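# Remove spring clip from cat litter pouch, set it down

## Task

Take the spring clip off the cat litter pouch and set it on the table at least one finger's width away from the pouch. The pouch must stay where it was, standing upright, turned the same way and without dents, and it must stay so without the robot supporting it. Release the clip, move the grippers away, then end the scene yourself so it gets checked.

## Robot and tools

Robot: two arms, left_arm and right_arm, each with six joints and a parallel gripper. Joint order for every row and every per-joint list: waist, shoulder, elbow, wrist pitch, wrist yaw, wrist roll. Stated ranges in radians: waist -2.880 to 2.880, shoulder 0.000 to 3.142, elbow 0.000 to 3.019, wrist pitch -1.693 to 1.571, wrist yaw -1.571 to 1.571, wrist roll -2.094 to 2.094. True ends may sit up to 0.019 rad either side of these.

Frame: results print each gripper's pose in one shared scene frame: origin on the table top midway between the arms, +z up, +x outward over the table, left_arm on the +y side. The arm names do not match image left/right. Position is in metres, orientation as quaternion wxyz. The printed point lies between the finger pads, roughly 1 cm short of the tips, and can be off, more so at long reach. Gripper fingers point along the gripper's +z and close along its y. Arm bases may be tilted; mounting plates and the rear frame are fixed obstacles and count as part of the nearby arm in "too close" messages.

The row: every moving command uses one row of 14 numbers covering both arms, even if only one moves: left_arm's six absolute joint angles (rad) then its opening, then right_arm's six angles and opening. Opening runs from -1 (closed) to +1 (fully open, 0.094 m pad gap). Optionally append 12 stiffness scales (0 to 1), left six then right six in joint order; each multiplies that joint's position gain and persists until changed.

execute_actions(actions): a list of up to 15 actions; each action is a table of up to 15 rows, one row per 1/30 s control step; a short table repeats its last row to fill 15 steps. Joint values are absolute targets, not offsets. A target more than 0.019 rad outside a range, and farther out than the current angle, makes the call refused. A target beyond the real end is clipped, reported as "joint sent to its limit". An empty list just returns state and images.

move(target, speed, blocking): target is one 14-number row of absolute joint angles plus openings. All joints follow paths that finish together, so hands travel in curves; duration 0.5 to 10 s. speed (0.01 to 2 rad/s, default 0.5) caps the joint with the largest distance. Paths ignore obstacles and the other arm. Finger openings are applied at the start. Faster moves and targets set deeper past a contact hit and press harder. blocking=false returns after 0.5 s while motion continues; further moves or execute_actions are refused until wait or stop shows it ended. The result adds a "move:" line: ending (done, off_target, moving, held, fault), limits=held or limits=none, and each arm's joint farthest from target.

wait(seconds): 0 to 10; lets the scene run with last commands held; returns early if a running move ends. stop(): brakes a running move (needs room); fingers continue. zoom_image(camera, region): region [x0, y0, x1, y1] in image pixels, at most 504x504, from one of cam_head_left, cam_head_right, cam_high, cam_low, cam_left_wrist, cam_right_wrist (all 504x504; wrist cameras are fisheye). finished_scene(scene): pass the current scene number; irreversible; the result says whether the goal holds. Replying without a tool call also ends things.

Motion limits: each step, a joint's target is kept within a lead of its measured angle (waist 0.264, shoulder 0.32, elbow 0.276, wrist pitch 0.33, wrist yaw 0.186, wrist roll 0.522 rad), and targets that would shift the hand over 70 mm are scaled back. Large changes thus take several actions; an unfinished motion may not complete on its own, so resend it. To hold a joint, resend its "Joint targets" value. "joint command not followed" means the clearance check altered targets; HELD in step readings marks held-back steps.

Results: state line per arm, Joint positions and Joint velocities (six joints in rad, rad/s, then pad gap in m), Joint targets, grip_measured (opening on the command scale, possibly off by about 1 mm), step readings for action calls, and images. To grasp, command an opening about 0.03 below grip_measured for a firm hold, less for a lighter one; pads push about 50 to 62 N, less on parts under 2 mm thick, with a brief spike on first contact.

Cautions: the robot keeps executing while you think. Do not let the arms collide or press each other. Avoid knocking rigid items off the table, dropping the clip, slamming, or pushing the pouch hard enough to dent, shift or tip it. Holding loads heats motors; MOTOR HOT appears from 85 °C and at 100 °C the arm goes limp (OVER-TEMPERATURE FAULT). Any FAULT stops that arm. Finish by opening the gripper, lifting clear, then calling finished_scene.

Each tool is called after "Emit:" as name(argument=value, ...), one argument or row to a line, values as JSON.

## Session

Emit:
execute_actions(
  actions=[],
)

Scene clock: 0.00 s.
left_arm: end_effector_position=(+0.7472, +0.0714, +0.2904) grip_measured=+1.000 end_effector_quat_wxyz=(+0.463, +0.629, +0.609, -0.136) | right_arm: end_effector_position=(-0.2125, -0.8291, +0.1643) grip_measured=+1.000 end_effector_quat_wxyz=(+0.141, +0.980, +0.139, -0.011)
Joint names: [waist, shoulder, elbow, wrist pitch, wrist yaw, wrist roll]
Joint positions: left_arm=[-0.019  2.464  1.749 -0.178  0.478  1.325  0.094] | right_arm=[-1.887  1.936  0.895  0.012 -0.235  0.945  0.094]
Joint velocities: left_arm=[ 0.005 -0.005  0.007 -0.002 -0.095  0.066  0.   ] | right_arm=[ 0.005  0.015  0.002 -0.002 -0.066 -0.037  0.   ]
Joint targets: left_arm=[-0.021 2.455 1.770 -0.174 0.478 1.325] | right_arm=[-1.887 1.935 0.903 0.014 -0.235 0.945]
Joint stiffness scale: left_arm=[1. 1. 1. 1. 1. 1.] | right_arm=[1. 1. 1. 1. 1. 1.]

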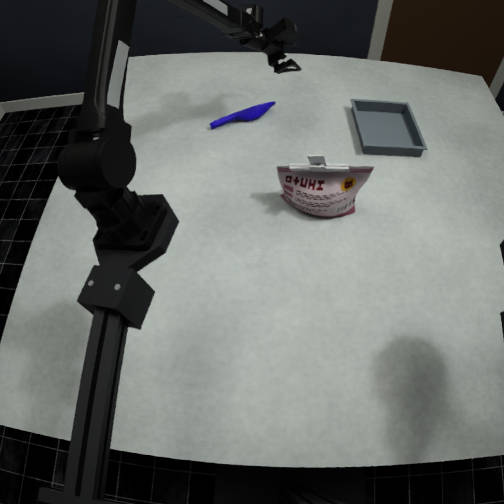

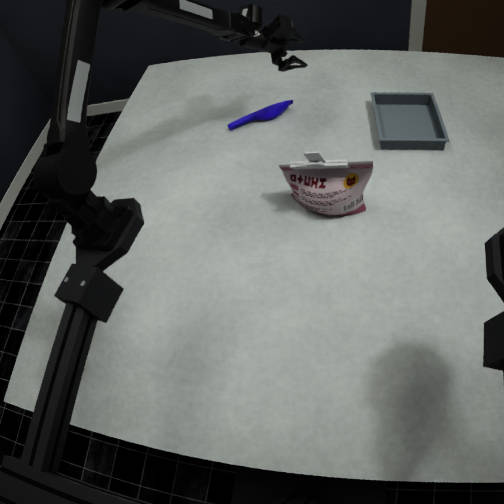

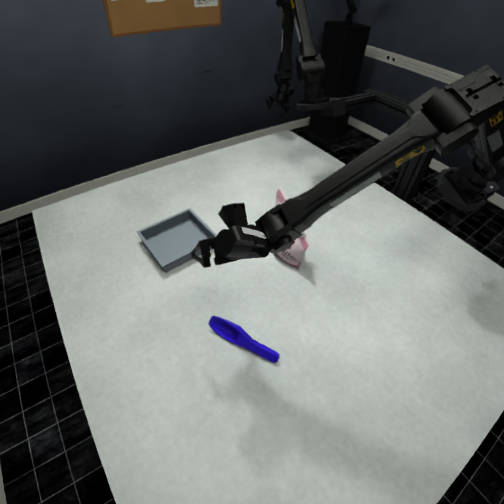

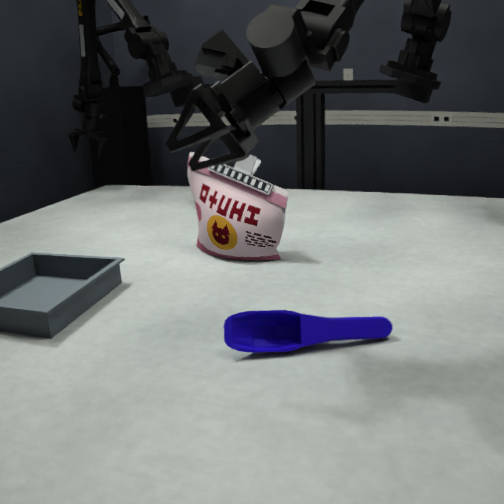

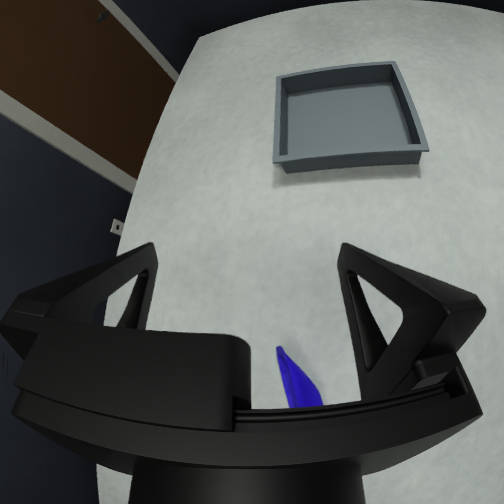

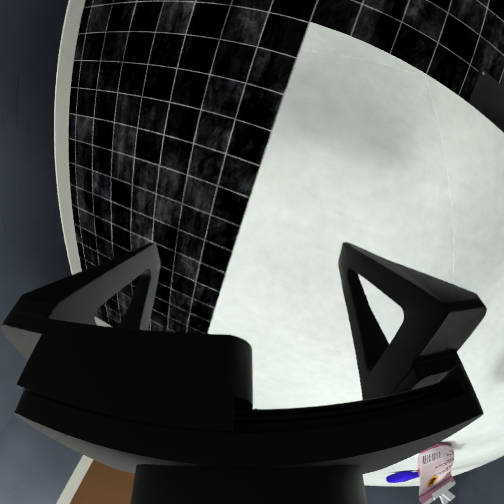

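Emit:
move(
  target=[0,2.0,1.5,0,0,0,1,-1.887,1.935,0.903,0.014,-0.235,0.945,1],
  speed=0.8,
)

Emit:
move(
  target=[0,2.0,1.2,0,0,0,1,-1.887,1.935,0.903,0.014,-0.235,0.945,1],
)

Emit:
move(
  target=[0,2.0,1.2,-0.4,0,0,1,-1.887,1.935,0.903,0.014,-0.235,0.945,1],
)

Emit:
move(
  target=[-0.3,2.0,1.2,-0.4,0,0,1,-1.887,1.935,0.903,0.014,-0.235,0.945,1],
)

Scene clock: 2.87 s.
left_arm: end_effector_position=(+0.7877, +0.2204, +0.5075) grip_measured=+1.000 end_effector_quat_wxyz=(+0.472, +0.020, +0.863, -0.180) | right_arm: end_effector_position=(-0.2125, -0.8291, +0.1643) grip_measured=+1.000 end_effector_quat_wxyz=(+0.141, +0.980, +0.139, -0.011)
Joint names: [waist, shoulder, elbow, wrist pitch, wrist yaw, wrist roll]
Joint positions: left_arm=[-0.014  2.007  1.509 -0.02   0.002  0.008  0.094] | right_arm=[-1.887  1.936  0.895  0.012 -0.235  0.945  0.094]
Joint velocities: left_arm=[ 0.005 -0.015 -0.012 -0.032 -0.007 -0.037  0.   ] | right_arm=[ 0.015  0.015 -0.022  0.007 -0.037 -0.037  0.   ]
Joint targets: left_arm=[0.000 2.000 1.500 -0.000 -0.000 0.000] | right_arm=[-1.887 1.935 0.903 0.014 -0.235 0.945]
Joint stiffness scale: left_arm=[1. 1. 1. 1. 1. 1.] | right_arm=[1. 1. 1. 1. 1. 1.]
move: done; limits=none; left_arm: farthest joint: the wrist pitch, 0.020 radians from its target (0.178 radians at the start); right_arm: farthest joint: the elbow, 0.008 radians from its target (0.008 radians at the start)

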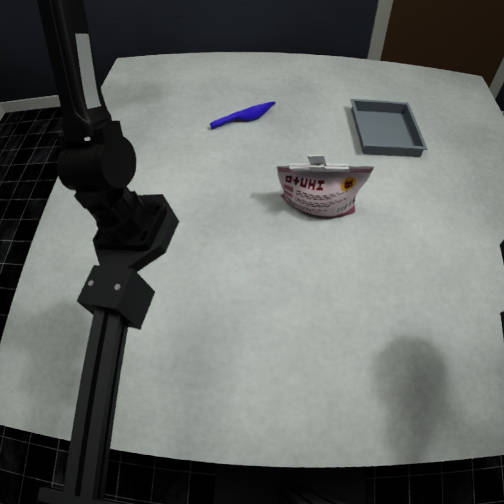

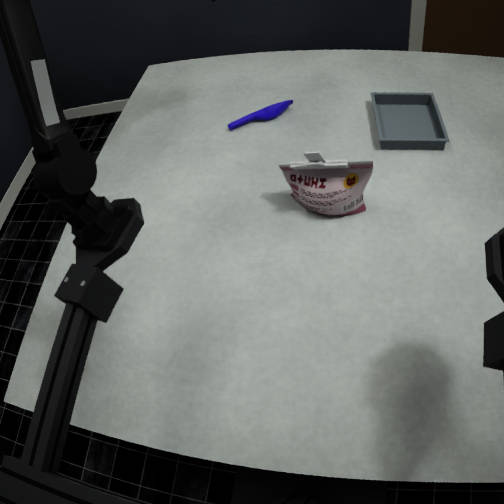

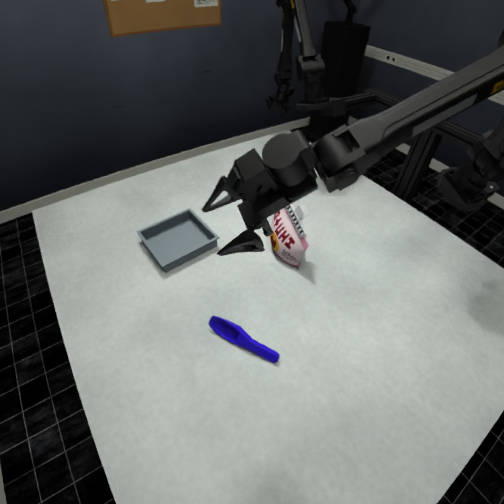

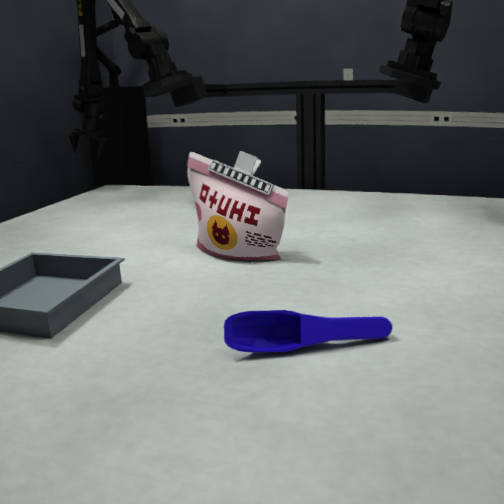

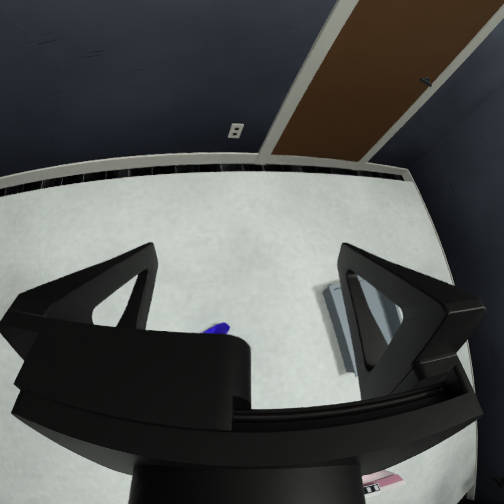

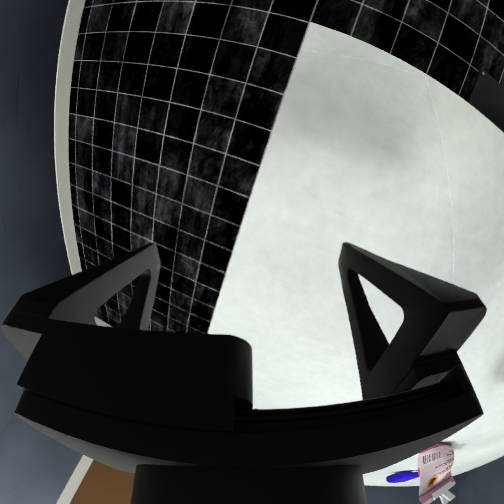

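Scene clock: 3.90 s.
left_arm: end_effector_position=(+0.6591, +0.2018, +0.3638) grip_measured=+1.000 end_effector_quat_wxyz=(+0.333, +0.047, +0.925, -0.176) | right_arm: end_effector_position=(-0.2125, -0.8291, +0.1643) grip_measured=+1.000 end_effector_quat_wxyz=(+0.141, +0.980, +0.139, -0.011)
Joint names: [waist, shoulder, elbow, wrist pitch, wrist yaw, wrist roll]
Joint positions: left_arm=[-0.014  2.008  1.2   -0.019  0.002  0.008  0.094] | right_arm=[-1.887  1.936  0.895  0.012 -0.235  0.945  0.094]
Joint velocities: left_arm=[ 0.015 -0.005 -0.022  0.012 -0.066 -0.022  0.   ] | right_arm=[ 0.005 -0.005  0.017 -0.012 -0.022  0.007  0.   ]
Joint targets: left_arm=[0.000 2.000 1.200 -0.000 0.000 0.000] | right_arm=[-1.887 1.935 0.903 0.014 -0.235 0.945]
Joint stiffness scale: left_arm=[1. 1. 1. 1. 1. 1.] | right_arm=[1. 1. 1. 1. 1. 1.]
move: done; limits=none; left_arm: farthest joint: the wrist pitch, 0.019 radians from its target (0.020 radians at the start); right_arm: farthest joint: the elbow, 0.008 radians from its target (0.008 radians at the start)

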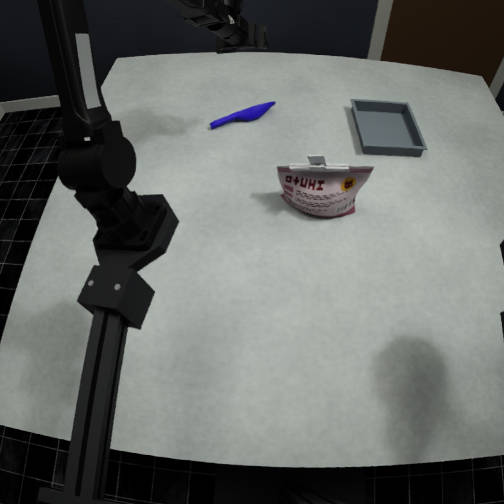

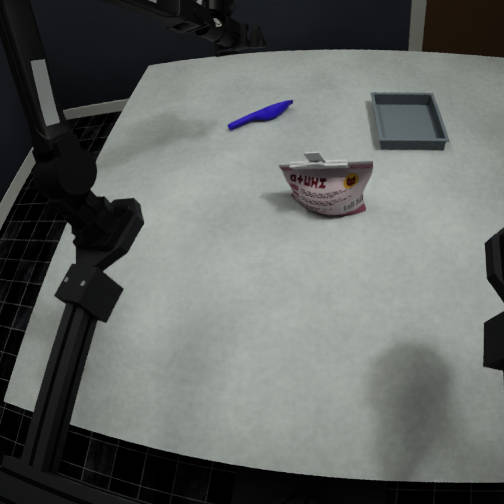

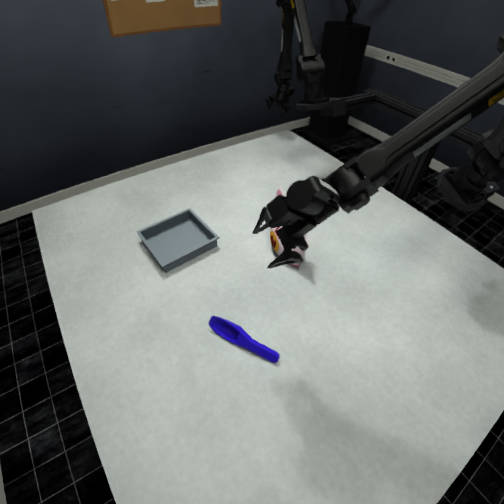

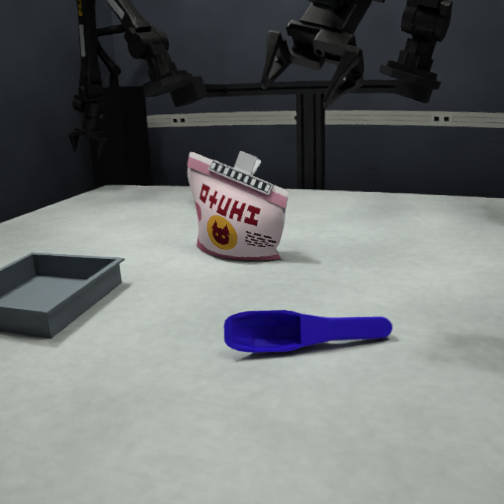

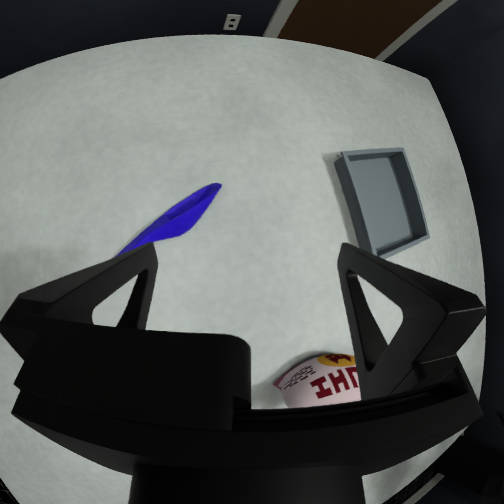

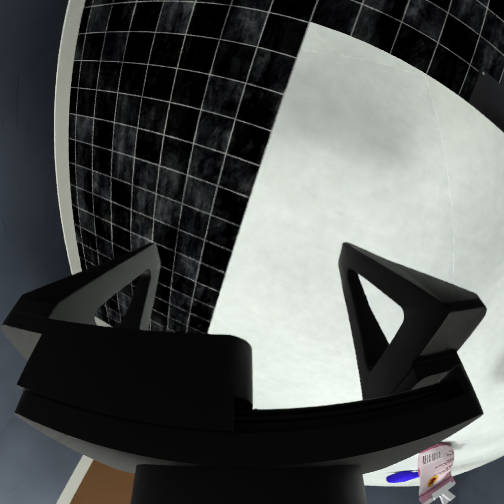

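Scene clock: 5.10 s.
left_arm: end_effector_position=(+0.5805, +0.2044, +0.3198) grip_measured=+1.000 end_effector_quat_wxyz=(+0.158, +0.078, +0.970, -0.166) | right_arm: end_effector_position=(-0.2125, -0.8291, +0.1643) grip_measured=+1.000 end_effector_quat_wxyz=(+0.141, +0.980, +0.139, -0.011)
Joint names: [waist, shoulder, elbow, wrist pitch, wrist yaw, wrist roll]
Joint positions: left_arm=[-0.014  2.008  1.2   -0.388  0.002  0.007  0.094] | right_arm=[-1.887  1.936  0.895  0.012 -0.235  0.945  0.094]
Joint velocities: left_arm=[ 0.005 -0.015 -0.022  0.002 -0.007 -0.051  0.   ] | right_arm=[-0.015 -0.005 -0.002  0.002  0.022 -0.022  0.   ]
Joint targets: left_arm=[0.000 2.000 1.200 -0.400 -0.000 -0.000] | right_arm=[-1.887 1.935 0.903 0.014 -0.235 0.945]
Joint stiffness scale: left_arm=[1. 1. 1. 1. 1. 1.] | right_arm=[1. 1. 1. 1. 1. 1.]
move: done; limits=none; left_arm: farthest joint: the waist, 0.014 radians from its target (0.014 radians at the start); right_arm: farthest joint: the elbow, 0.008 radians from its target (0.008 radians at the start)

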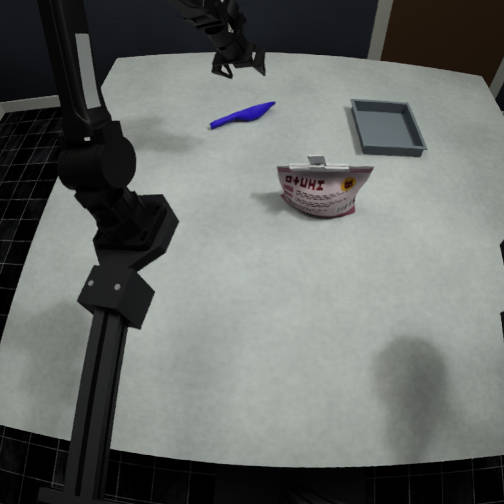

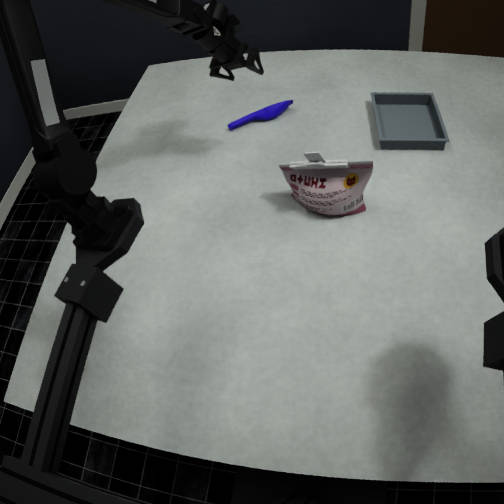

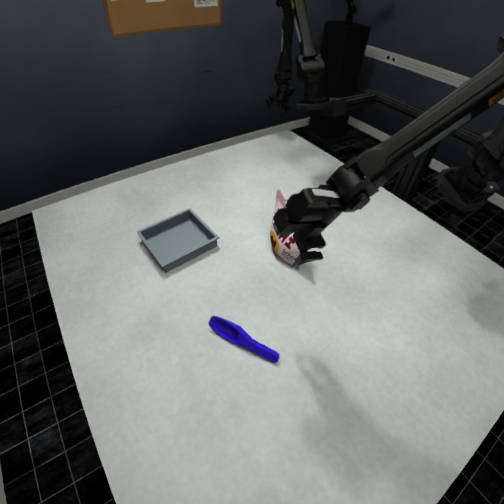

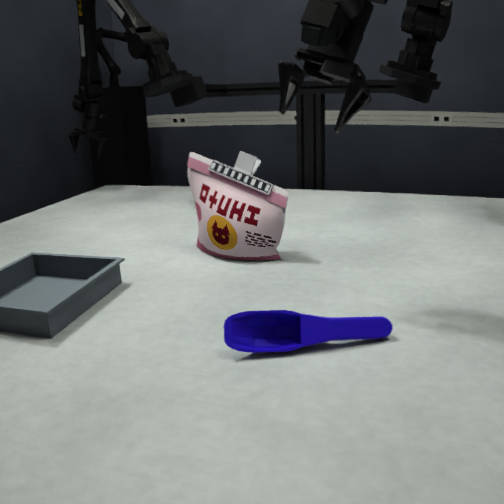

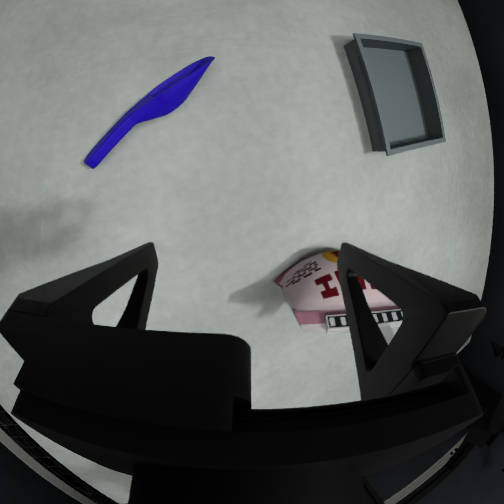

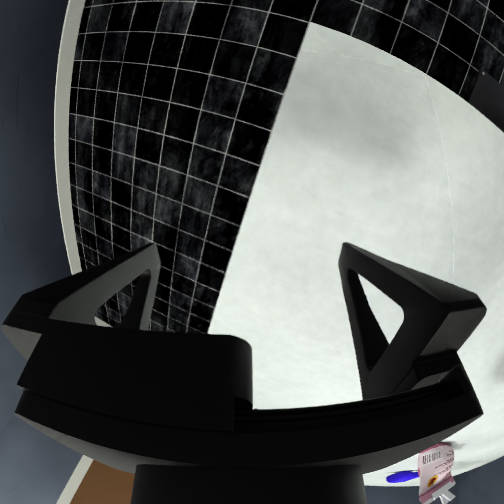

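Scene clock: 6.10 s.
left_arm: end_effector_position=(+0.5211, +0.0482, +0.3718) grip_measured=+1.000 end_effector_quat_wxyz=(+0.175, +0.218, +0.940, -0.194) | right_arm: end_effector_position=(-0.2125, -0.8291, +0.1643) grip_measured=+1.000 end_effector_quat_wxyz=(+0.141, +0.980, +0.139, -0.011)
Joint names: [waist, shoulder, elbow, wrist pitch, wrist yaw, wrist roll]
Joint positions: left_arm=[-0.308  2.008  1.2   -0.388  0.001  0.007  0.094] | right_arm=[-1.887  1.936  0.895  0.012 -0.235  0.945  0.094]
Joint velocities: left_arm=[-0.005 -0.015 -0.007 -0.002  0.022  0.022  0.   ] | right_arm=[ 0.005 -0.015 -0.017 -0.012  0.007  0.066  0.   ]
Joint targets: left_arm=[-0.300 2.000 1.200 -0.400 0.000 0.000] | right_arm=[-1.887 1.935 0.903 0.014 -0.235 0.945]
Joint stiffness scale: left_arm=[1. 1. 1. 1. 1. 1.] | right_arm=[1. 1. 1. 1. 1. 1.]
move: done; limits=none; left_arm: farthest joint: the wrist pitch, 0.012 radians from its target (0.012 radians at the start); right_arm: farthest joint: the elbow, 0.008 radians from its target (0.008 radians at the start)

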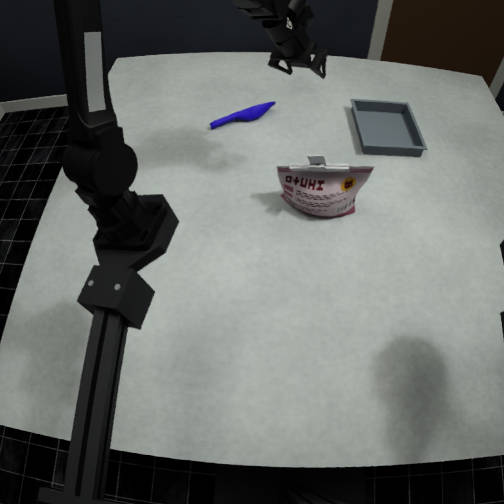

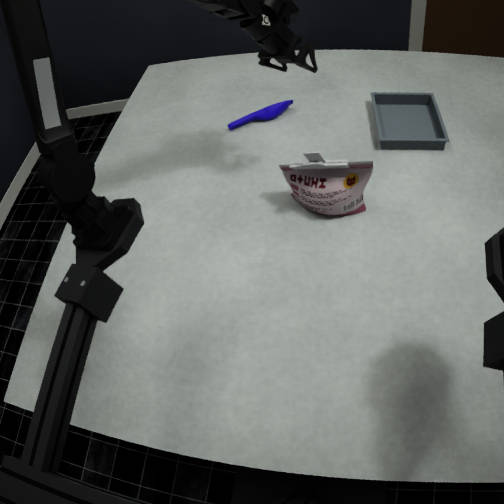

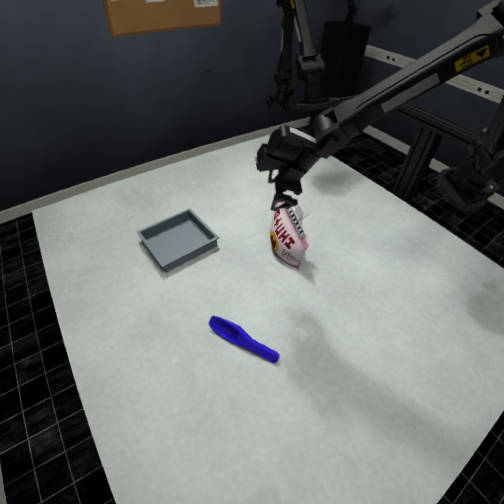

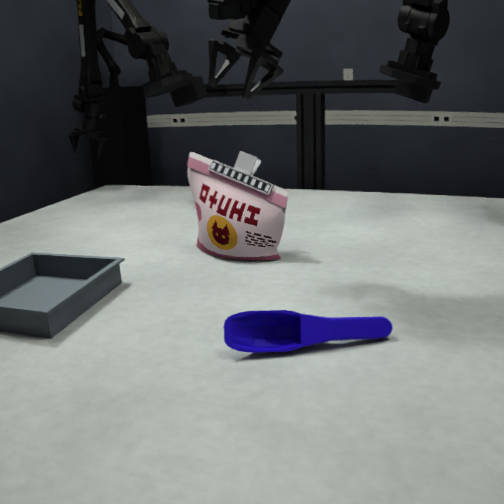

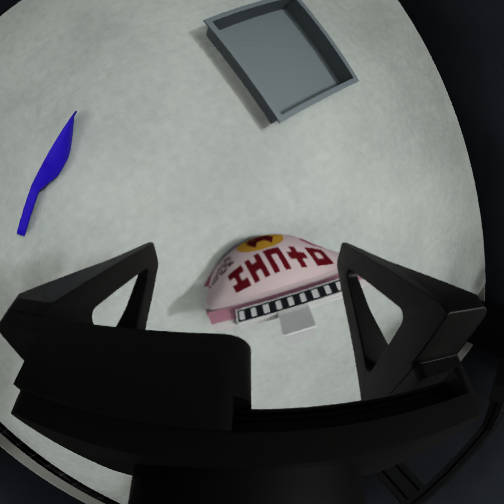

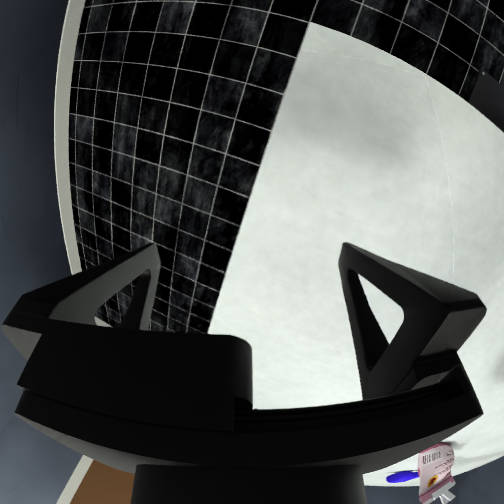

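Emit:
move(
  target=[-0.5,1.9,0.9,-0.57,0,1.07,1,-1.887,1.935,0.903,0.014,-0.235,0.945,1],
  speed=0.7,
)

Emit:
zoom_image(
  camera="cam_high",
  region=[230,130,370,280],
)

Emit:
zoom_image(
  camera="cam_head_left",
  region=[250,100,400,230],
)

Scene clock: 9.07 s.
left_arm: end_effector_position=(+0.3175, +0.0619, +0.3368) grip_measured=+1.000 end_effector_quat_wxyz=(+0.084, +0.758, +0.635, -0.126) | right_arm: end_effector_position=(-0.2125, -0.8291, +0.1643) grip_measured=+1.000 end_effector_quat_wxyz=(+0.141, +0.980, +0.139, -0.011)
Joint names: [waist, shoulder, elbow, wrist pitch, wrist yaw, wrist roll]
Joint positions: left_arm=[-0.487  1.918  0.906 -0.559  0.001  1.062  0.094] | right_arm=[-1.887  1.936  0.895  0.012 -0.235  0.945  0.094]
Joint velocities: left_arm=[ 0.005 -0.005 -0.002  0.007  0.051 -0.037  0.   ] | right_arm=[-0.024 -0.005  0.007  0.007 -0.037 -0.037  0.   ]
Joint targets: left_arm=[-0.500 1.900 0.900 -0.570 0.000 1.070] | right_arm=[-1.887 1.935 0.903 0.014 -0.235 0.945]
Joint stiffness scale: left_arm=[1. 1. 1. 1. 1. 1.] | right_arm=[1. 1. 1. 1. 1. 1.]
move: done; limits=none; left_arm: farthest joint: the shoulder, 0.018 radians from its target (0.108 radians at the start); right_arm: farthest joint: the elbow, 0.008 radians from its target (0.008 radians at the start)

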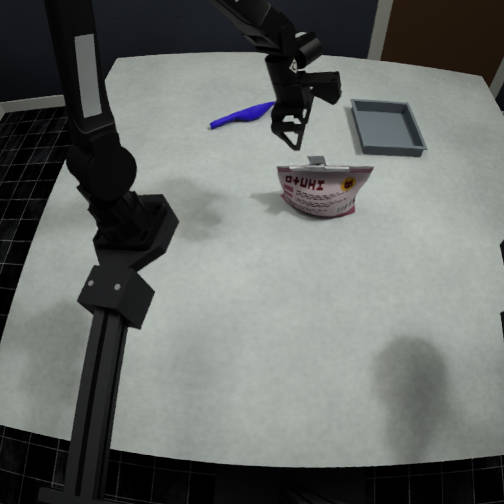

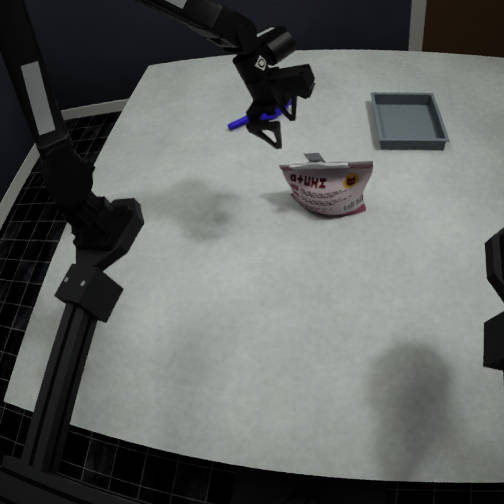

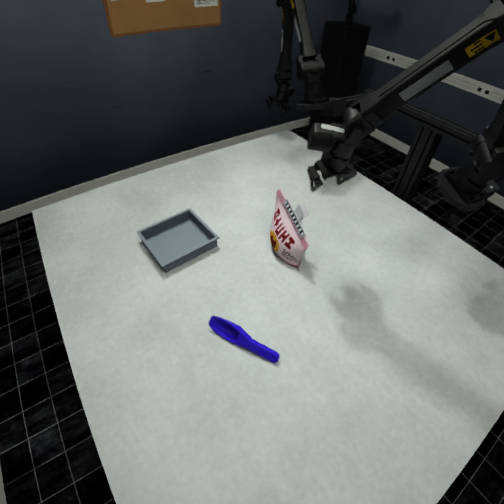

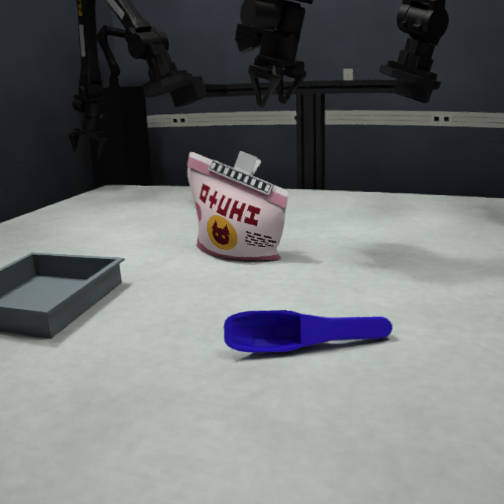

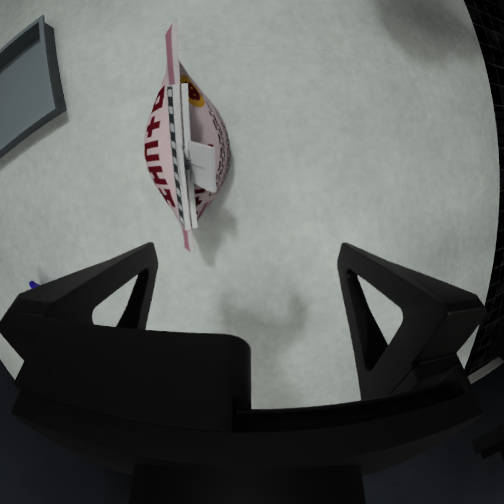

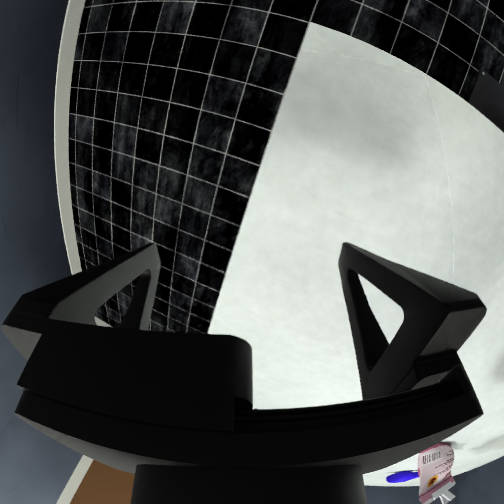

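Region (230, 130, 370, 280) of cam_high's 504x504 image, scaled by 3.360, with more detail than that image has; it fills the left 470 columns of this view, and the rest is white.

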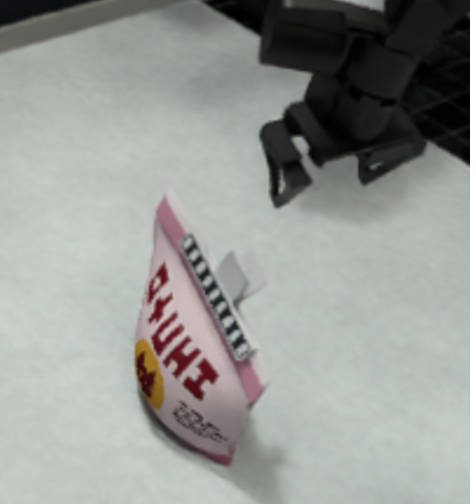

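Region (250, 100, 400, 230) of cam_head_left's 504x504 image, scaled by 3.360, with more detail than that image has; it fills the top 437 rows of this view, and the rest is white.

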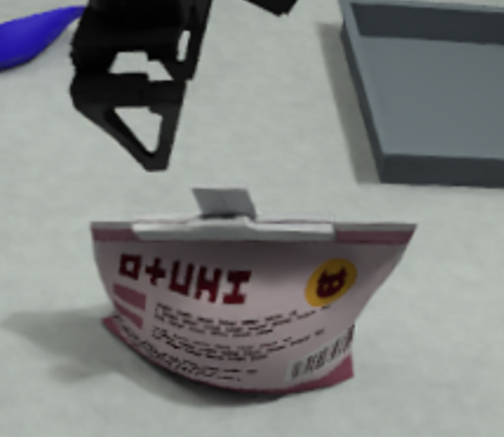

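Emit:
move(
  target=[-0.45,2.14,0.99,-0.425,0,1.07,1,-1.887,1.935,0.903,0.014,-0.235,0.945,1],
  speed=0.3,
)

Emit:
zoom_image(
  camera="cam_left_wrist",
  region=[130,60,370,300],
)

Scene clock: 10.60 s.
left_arm: end_effector_position=(+0.3165, +0.0472, +0.2577) grip_measured=+1.000 end_effector_quat_wxyz=(+0.059, +0.753, +0.642, -0.132) | right_arm: end_effector_position=(-0.2125, -0.8291, +0.1643) grip_measured=+1.000 end_effector_quat_wxyz=(+0.141, +0.980, +0.139, -0.011)
Joint names: [waist, shoulder, elbow, wrist pitch, wrist yaw, wrist roll]
Joint positions: left_arm=[-0.463  2.14   0.959 -0.439  0.001  1.063  0.094] | right_arm=[-1.887  1.936  0.895  0.012 -0.235  0.945  0.094]
Joint velocities: left_arm=[-0.005 -0.005 -0.007  0.012 -0.022 -0.066  0.   ] | right_arm=[-0.015 -0.005 -0.012 -0.002  0.081  0.051  0.   ]
Joint targets: left_arm=[-0.450 2.140 0.990 -0.425 -0.000 1.070] | right_arm=[-1.887 1.935 0.903 0.014 -0.235 0.945]
Joint stiffness scale: left_arm=[1. 1. 1. 1. 1. 1.] | right_arm=[1. 1. 1. 1. 1. 1.]
move: off_target (left_arm); limits=none; left_arm: farthest joint: the elbow, 0.031 radians from its target (0.084 radians at the start); right_arm: farthest joint: the elbow, 0.008 radians from its target (0.008 radians at the start)

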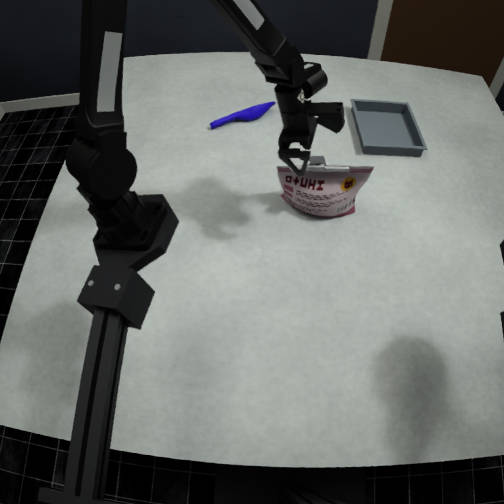

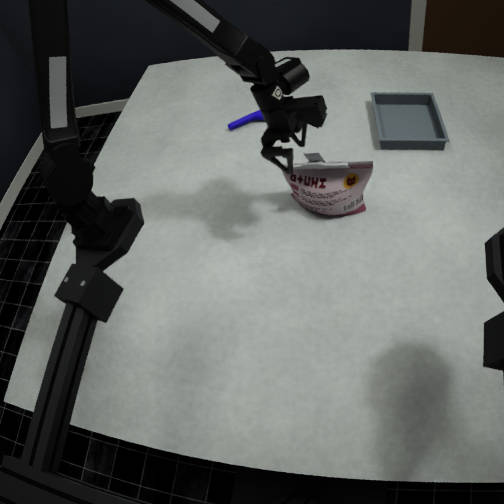

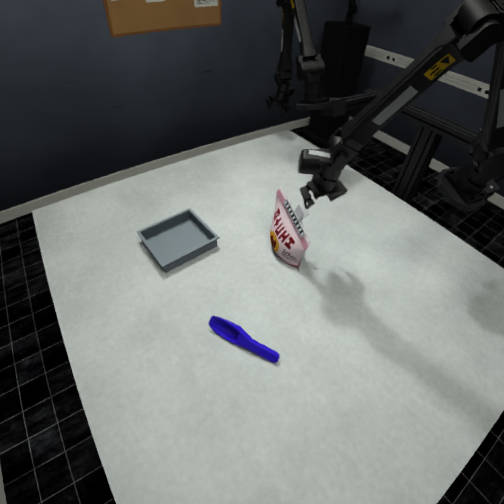

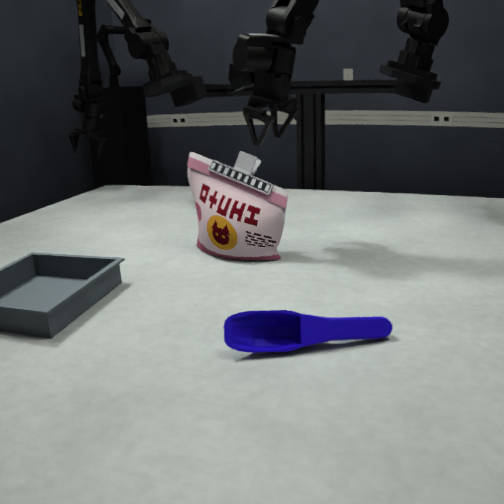

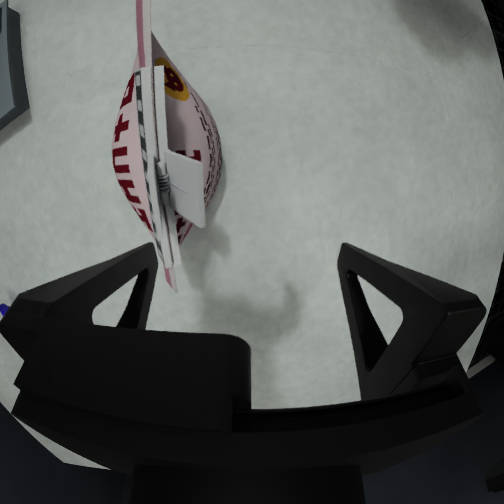

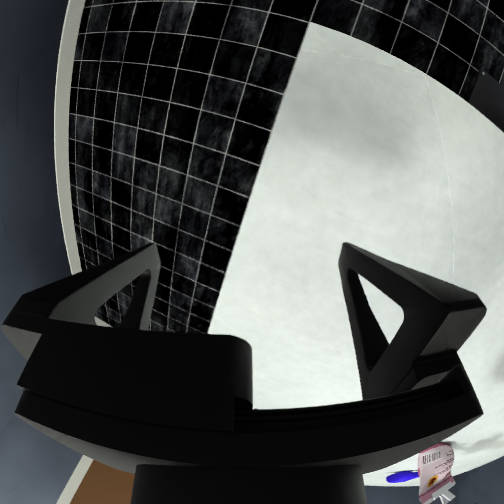

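Region (130, 60, 370, 300) of cam_left_wrist's 504x504 image, scaled by 2.100, with more detail than that image has.

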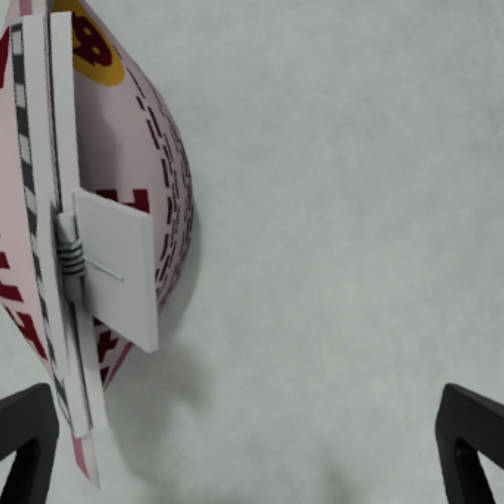

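Emit:
move(
  target=[-0.45,2.14,0.91,-0.125,0,1.0,1,-1.887,1.935,0.903,0.014,-0.235,0.945,1],
  speed=0.3,
)

Emit:
zoom_image(
  camera="cam_low",
  region=[170,80,320,230],
)

Scene clock: 12.40 s.
left_arm: end_effector_position=(+0.3548, +0.0182, +0.2624) grip_measured=+1.000 end_effector_quat_wxyz=(+0.179, +0.714, +0.667, -0.111) | right_arm: end_effector_position=(-0.2125, -0.8291, +0.1643) grip_measured=+1.000 end_effector_quat_wxyz=(+0.141, +0.980, +0.139, -0.011)
Joint names: [waist, shoulder, elbow, wrist pitch, wrist yaw, wrist roll]
Joint positions: left_arm=[-0.463  2.14   0.919 -0.142  0.001  1.008  0.094] | right_arm=[-1.887  1.936  0.895  0.012 -0.235  0.945  0.094]
Joint velocities: left_arm=[-0.005  0.005 -0.002  0.007  0.007 -0.007  0.   ] | right_arm=[-0.015  0.005  0.012  0.022 -0.022 -0.037  0.   ]
Joint targets: left_arm=[-0.450 2.140 0.910 -0.125 -0.000 1.000] | right_arm=[-1.887 1.935 0.903 0.014 -0.235 0.945]
Joint stiffness scale: left_arm=[1. 1. 1. 1. 1. 1.] | right_arm=[1. 1. 1. 1. 1. 1.]
move: done; limits=none; left_arm: farthest joint: the wrist pitch, 0.017 radians from its target (0.314 radians at the start); right_arm: farthest joint: the elbow, 0.008 radians from its target (0.008 radians at the start)

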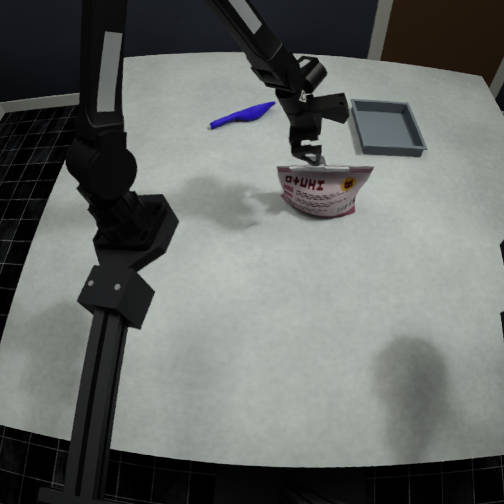

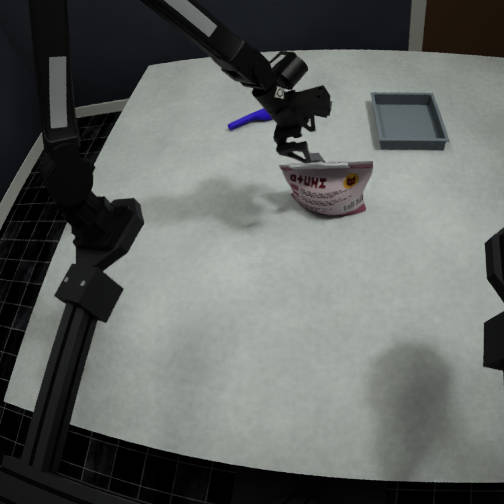

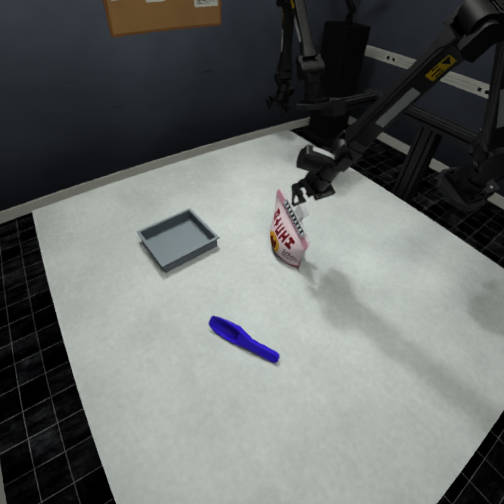

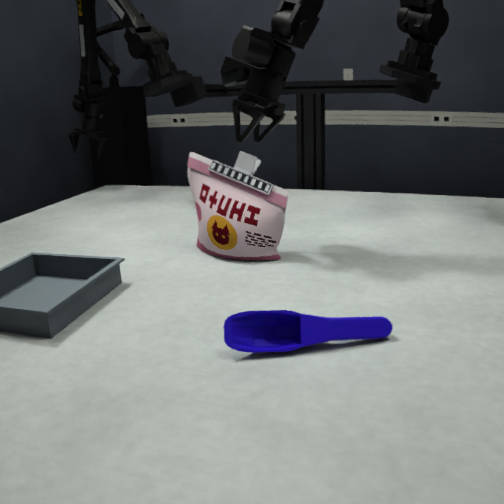

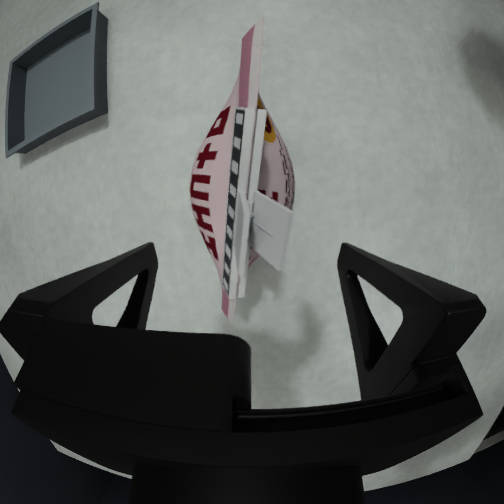

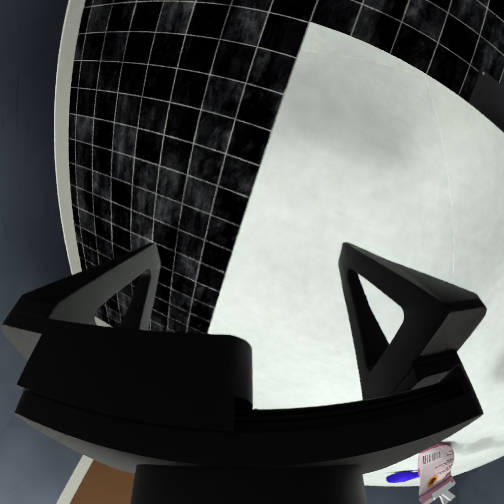

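Region (170, 80, 320, 230) of cam_low's 504x504 image, scaled by 3.360, with more detail than that image has.

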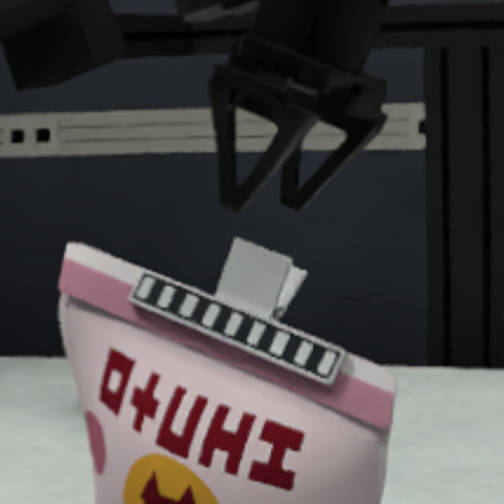

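Emit:
move(
  target=[-0.565,2.14,0.785,0.15,-0.2,1.02,0.6,-1.887,1.935,0.903,0.014,-0.235,0.945,1],
  speed=0.3,
)

Emit:
zoom_image(
  camera="cam_low",
  region=[170,80,320,230],
)

Scene clock: 14.27 s.
left_arm: end_effector_position=(+0.3417, +0.0205, +0.2622) grip_measured=+0.603 end_effector_quat_wxyz=(+0.240, +0.718, +0.654, -0.006) | right_arm: end_effector_position=(-0.2125, -0.8291, +0.1643) grip_measured=+1.000 end_effector_quat_wxyz=(+0.141, +0.980, +0.139, -0.011)
Joint names: [waist, shoulder, elbow, wrist pitch, wrist yaw, wrist roll]
Joint positions: left_arm=[-0.551  2.14   0.792  0.131 -0.198  1.013  0.075] | right_arm=[-1.887  1.936  0.895  0.012 -0.235  0.945  0.094]
Joint velocities: left_arm=[ 0.005 -0.015 -0.007 -0.002 -0.081  0.022 -0.   ] | right_arm=[-0.005 -0.005  0.002 -0.007 -0.037 -0.051  0.   ]
Joint targets: left_arm=[-0.565 2.140 0.785 0.150 -0.200 1.020] | right_arm=[-1.887 1.935 0.903 0.014 -0.235 0.945]
Joint stiffness scale: left_arm=[1. 1. 1. 1. 1. 1.] | right_arm=[1. 1. 1. 1. 1. 1.]
move: done; limits=none; left_arm: farthest joint: the wrist pitch, 0.019 radians from its target (0.292 radians at the start); right_arm: farthest joint: the elbow, 0.008 radians from its target (0.008 radians at the start)

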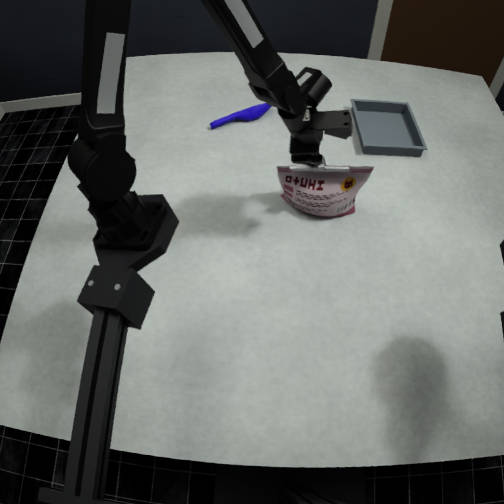

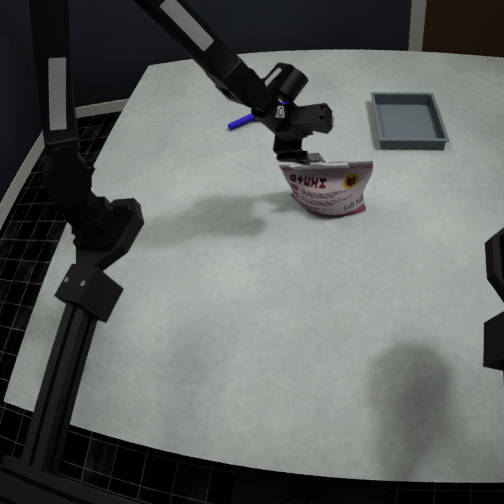

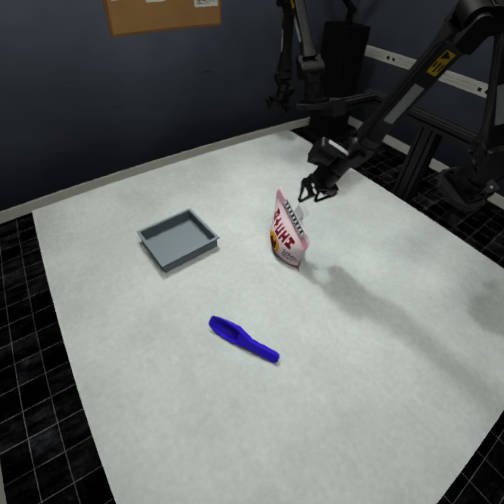

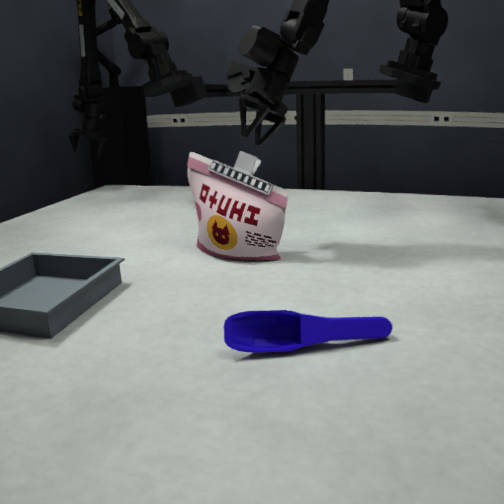

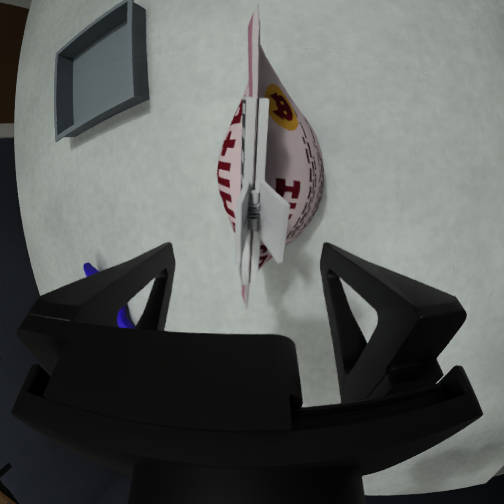

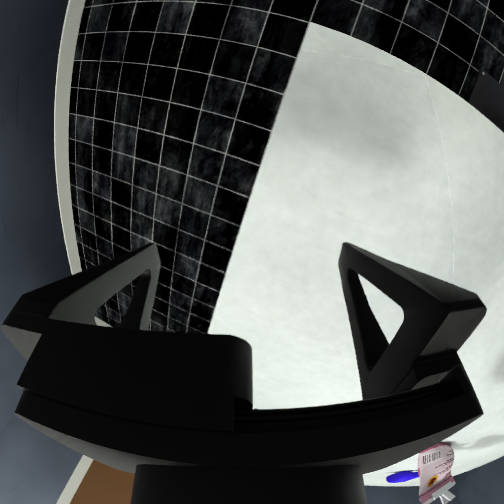

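Region (170, 80, 320, 230) of cam_low's 504x504 image, scaled by 3.360, with more detail than that image has.

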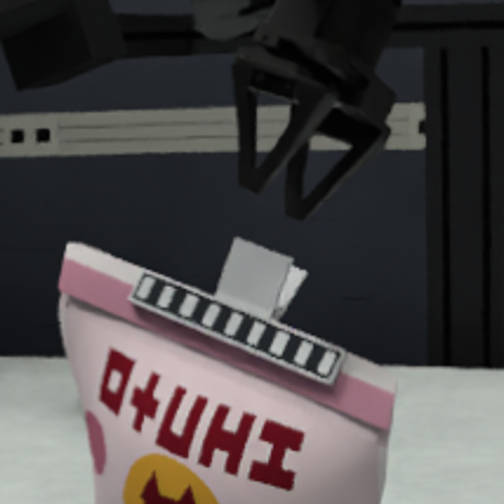

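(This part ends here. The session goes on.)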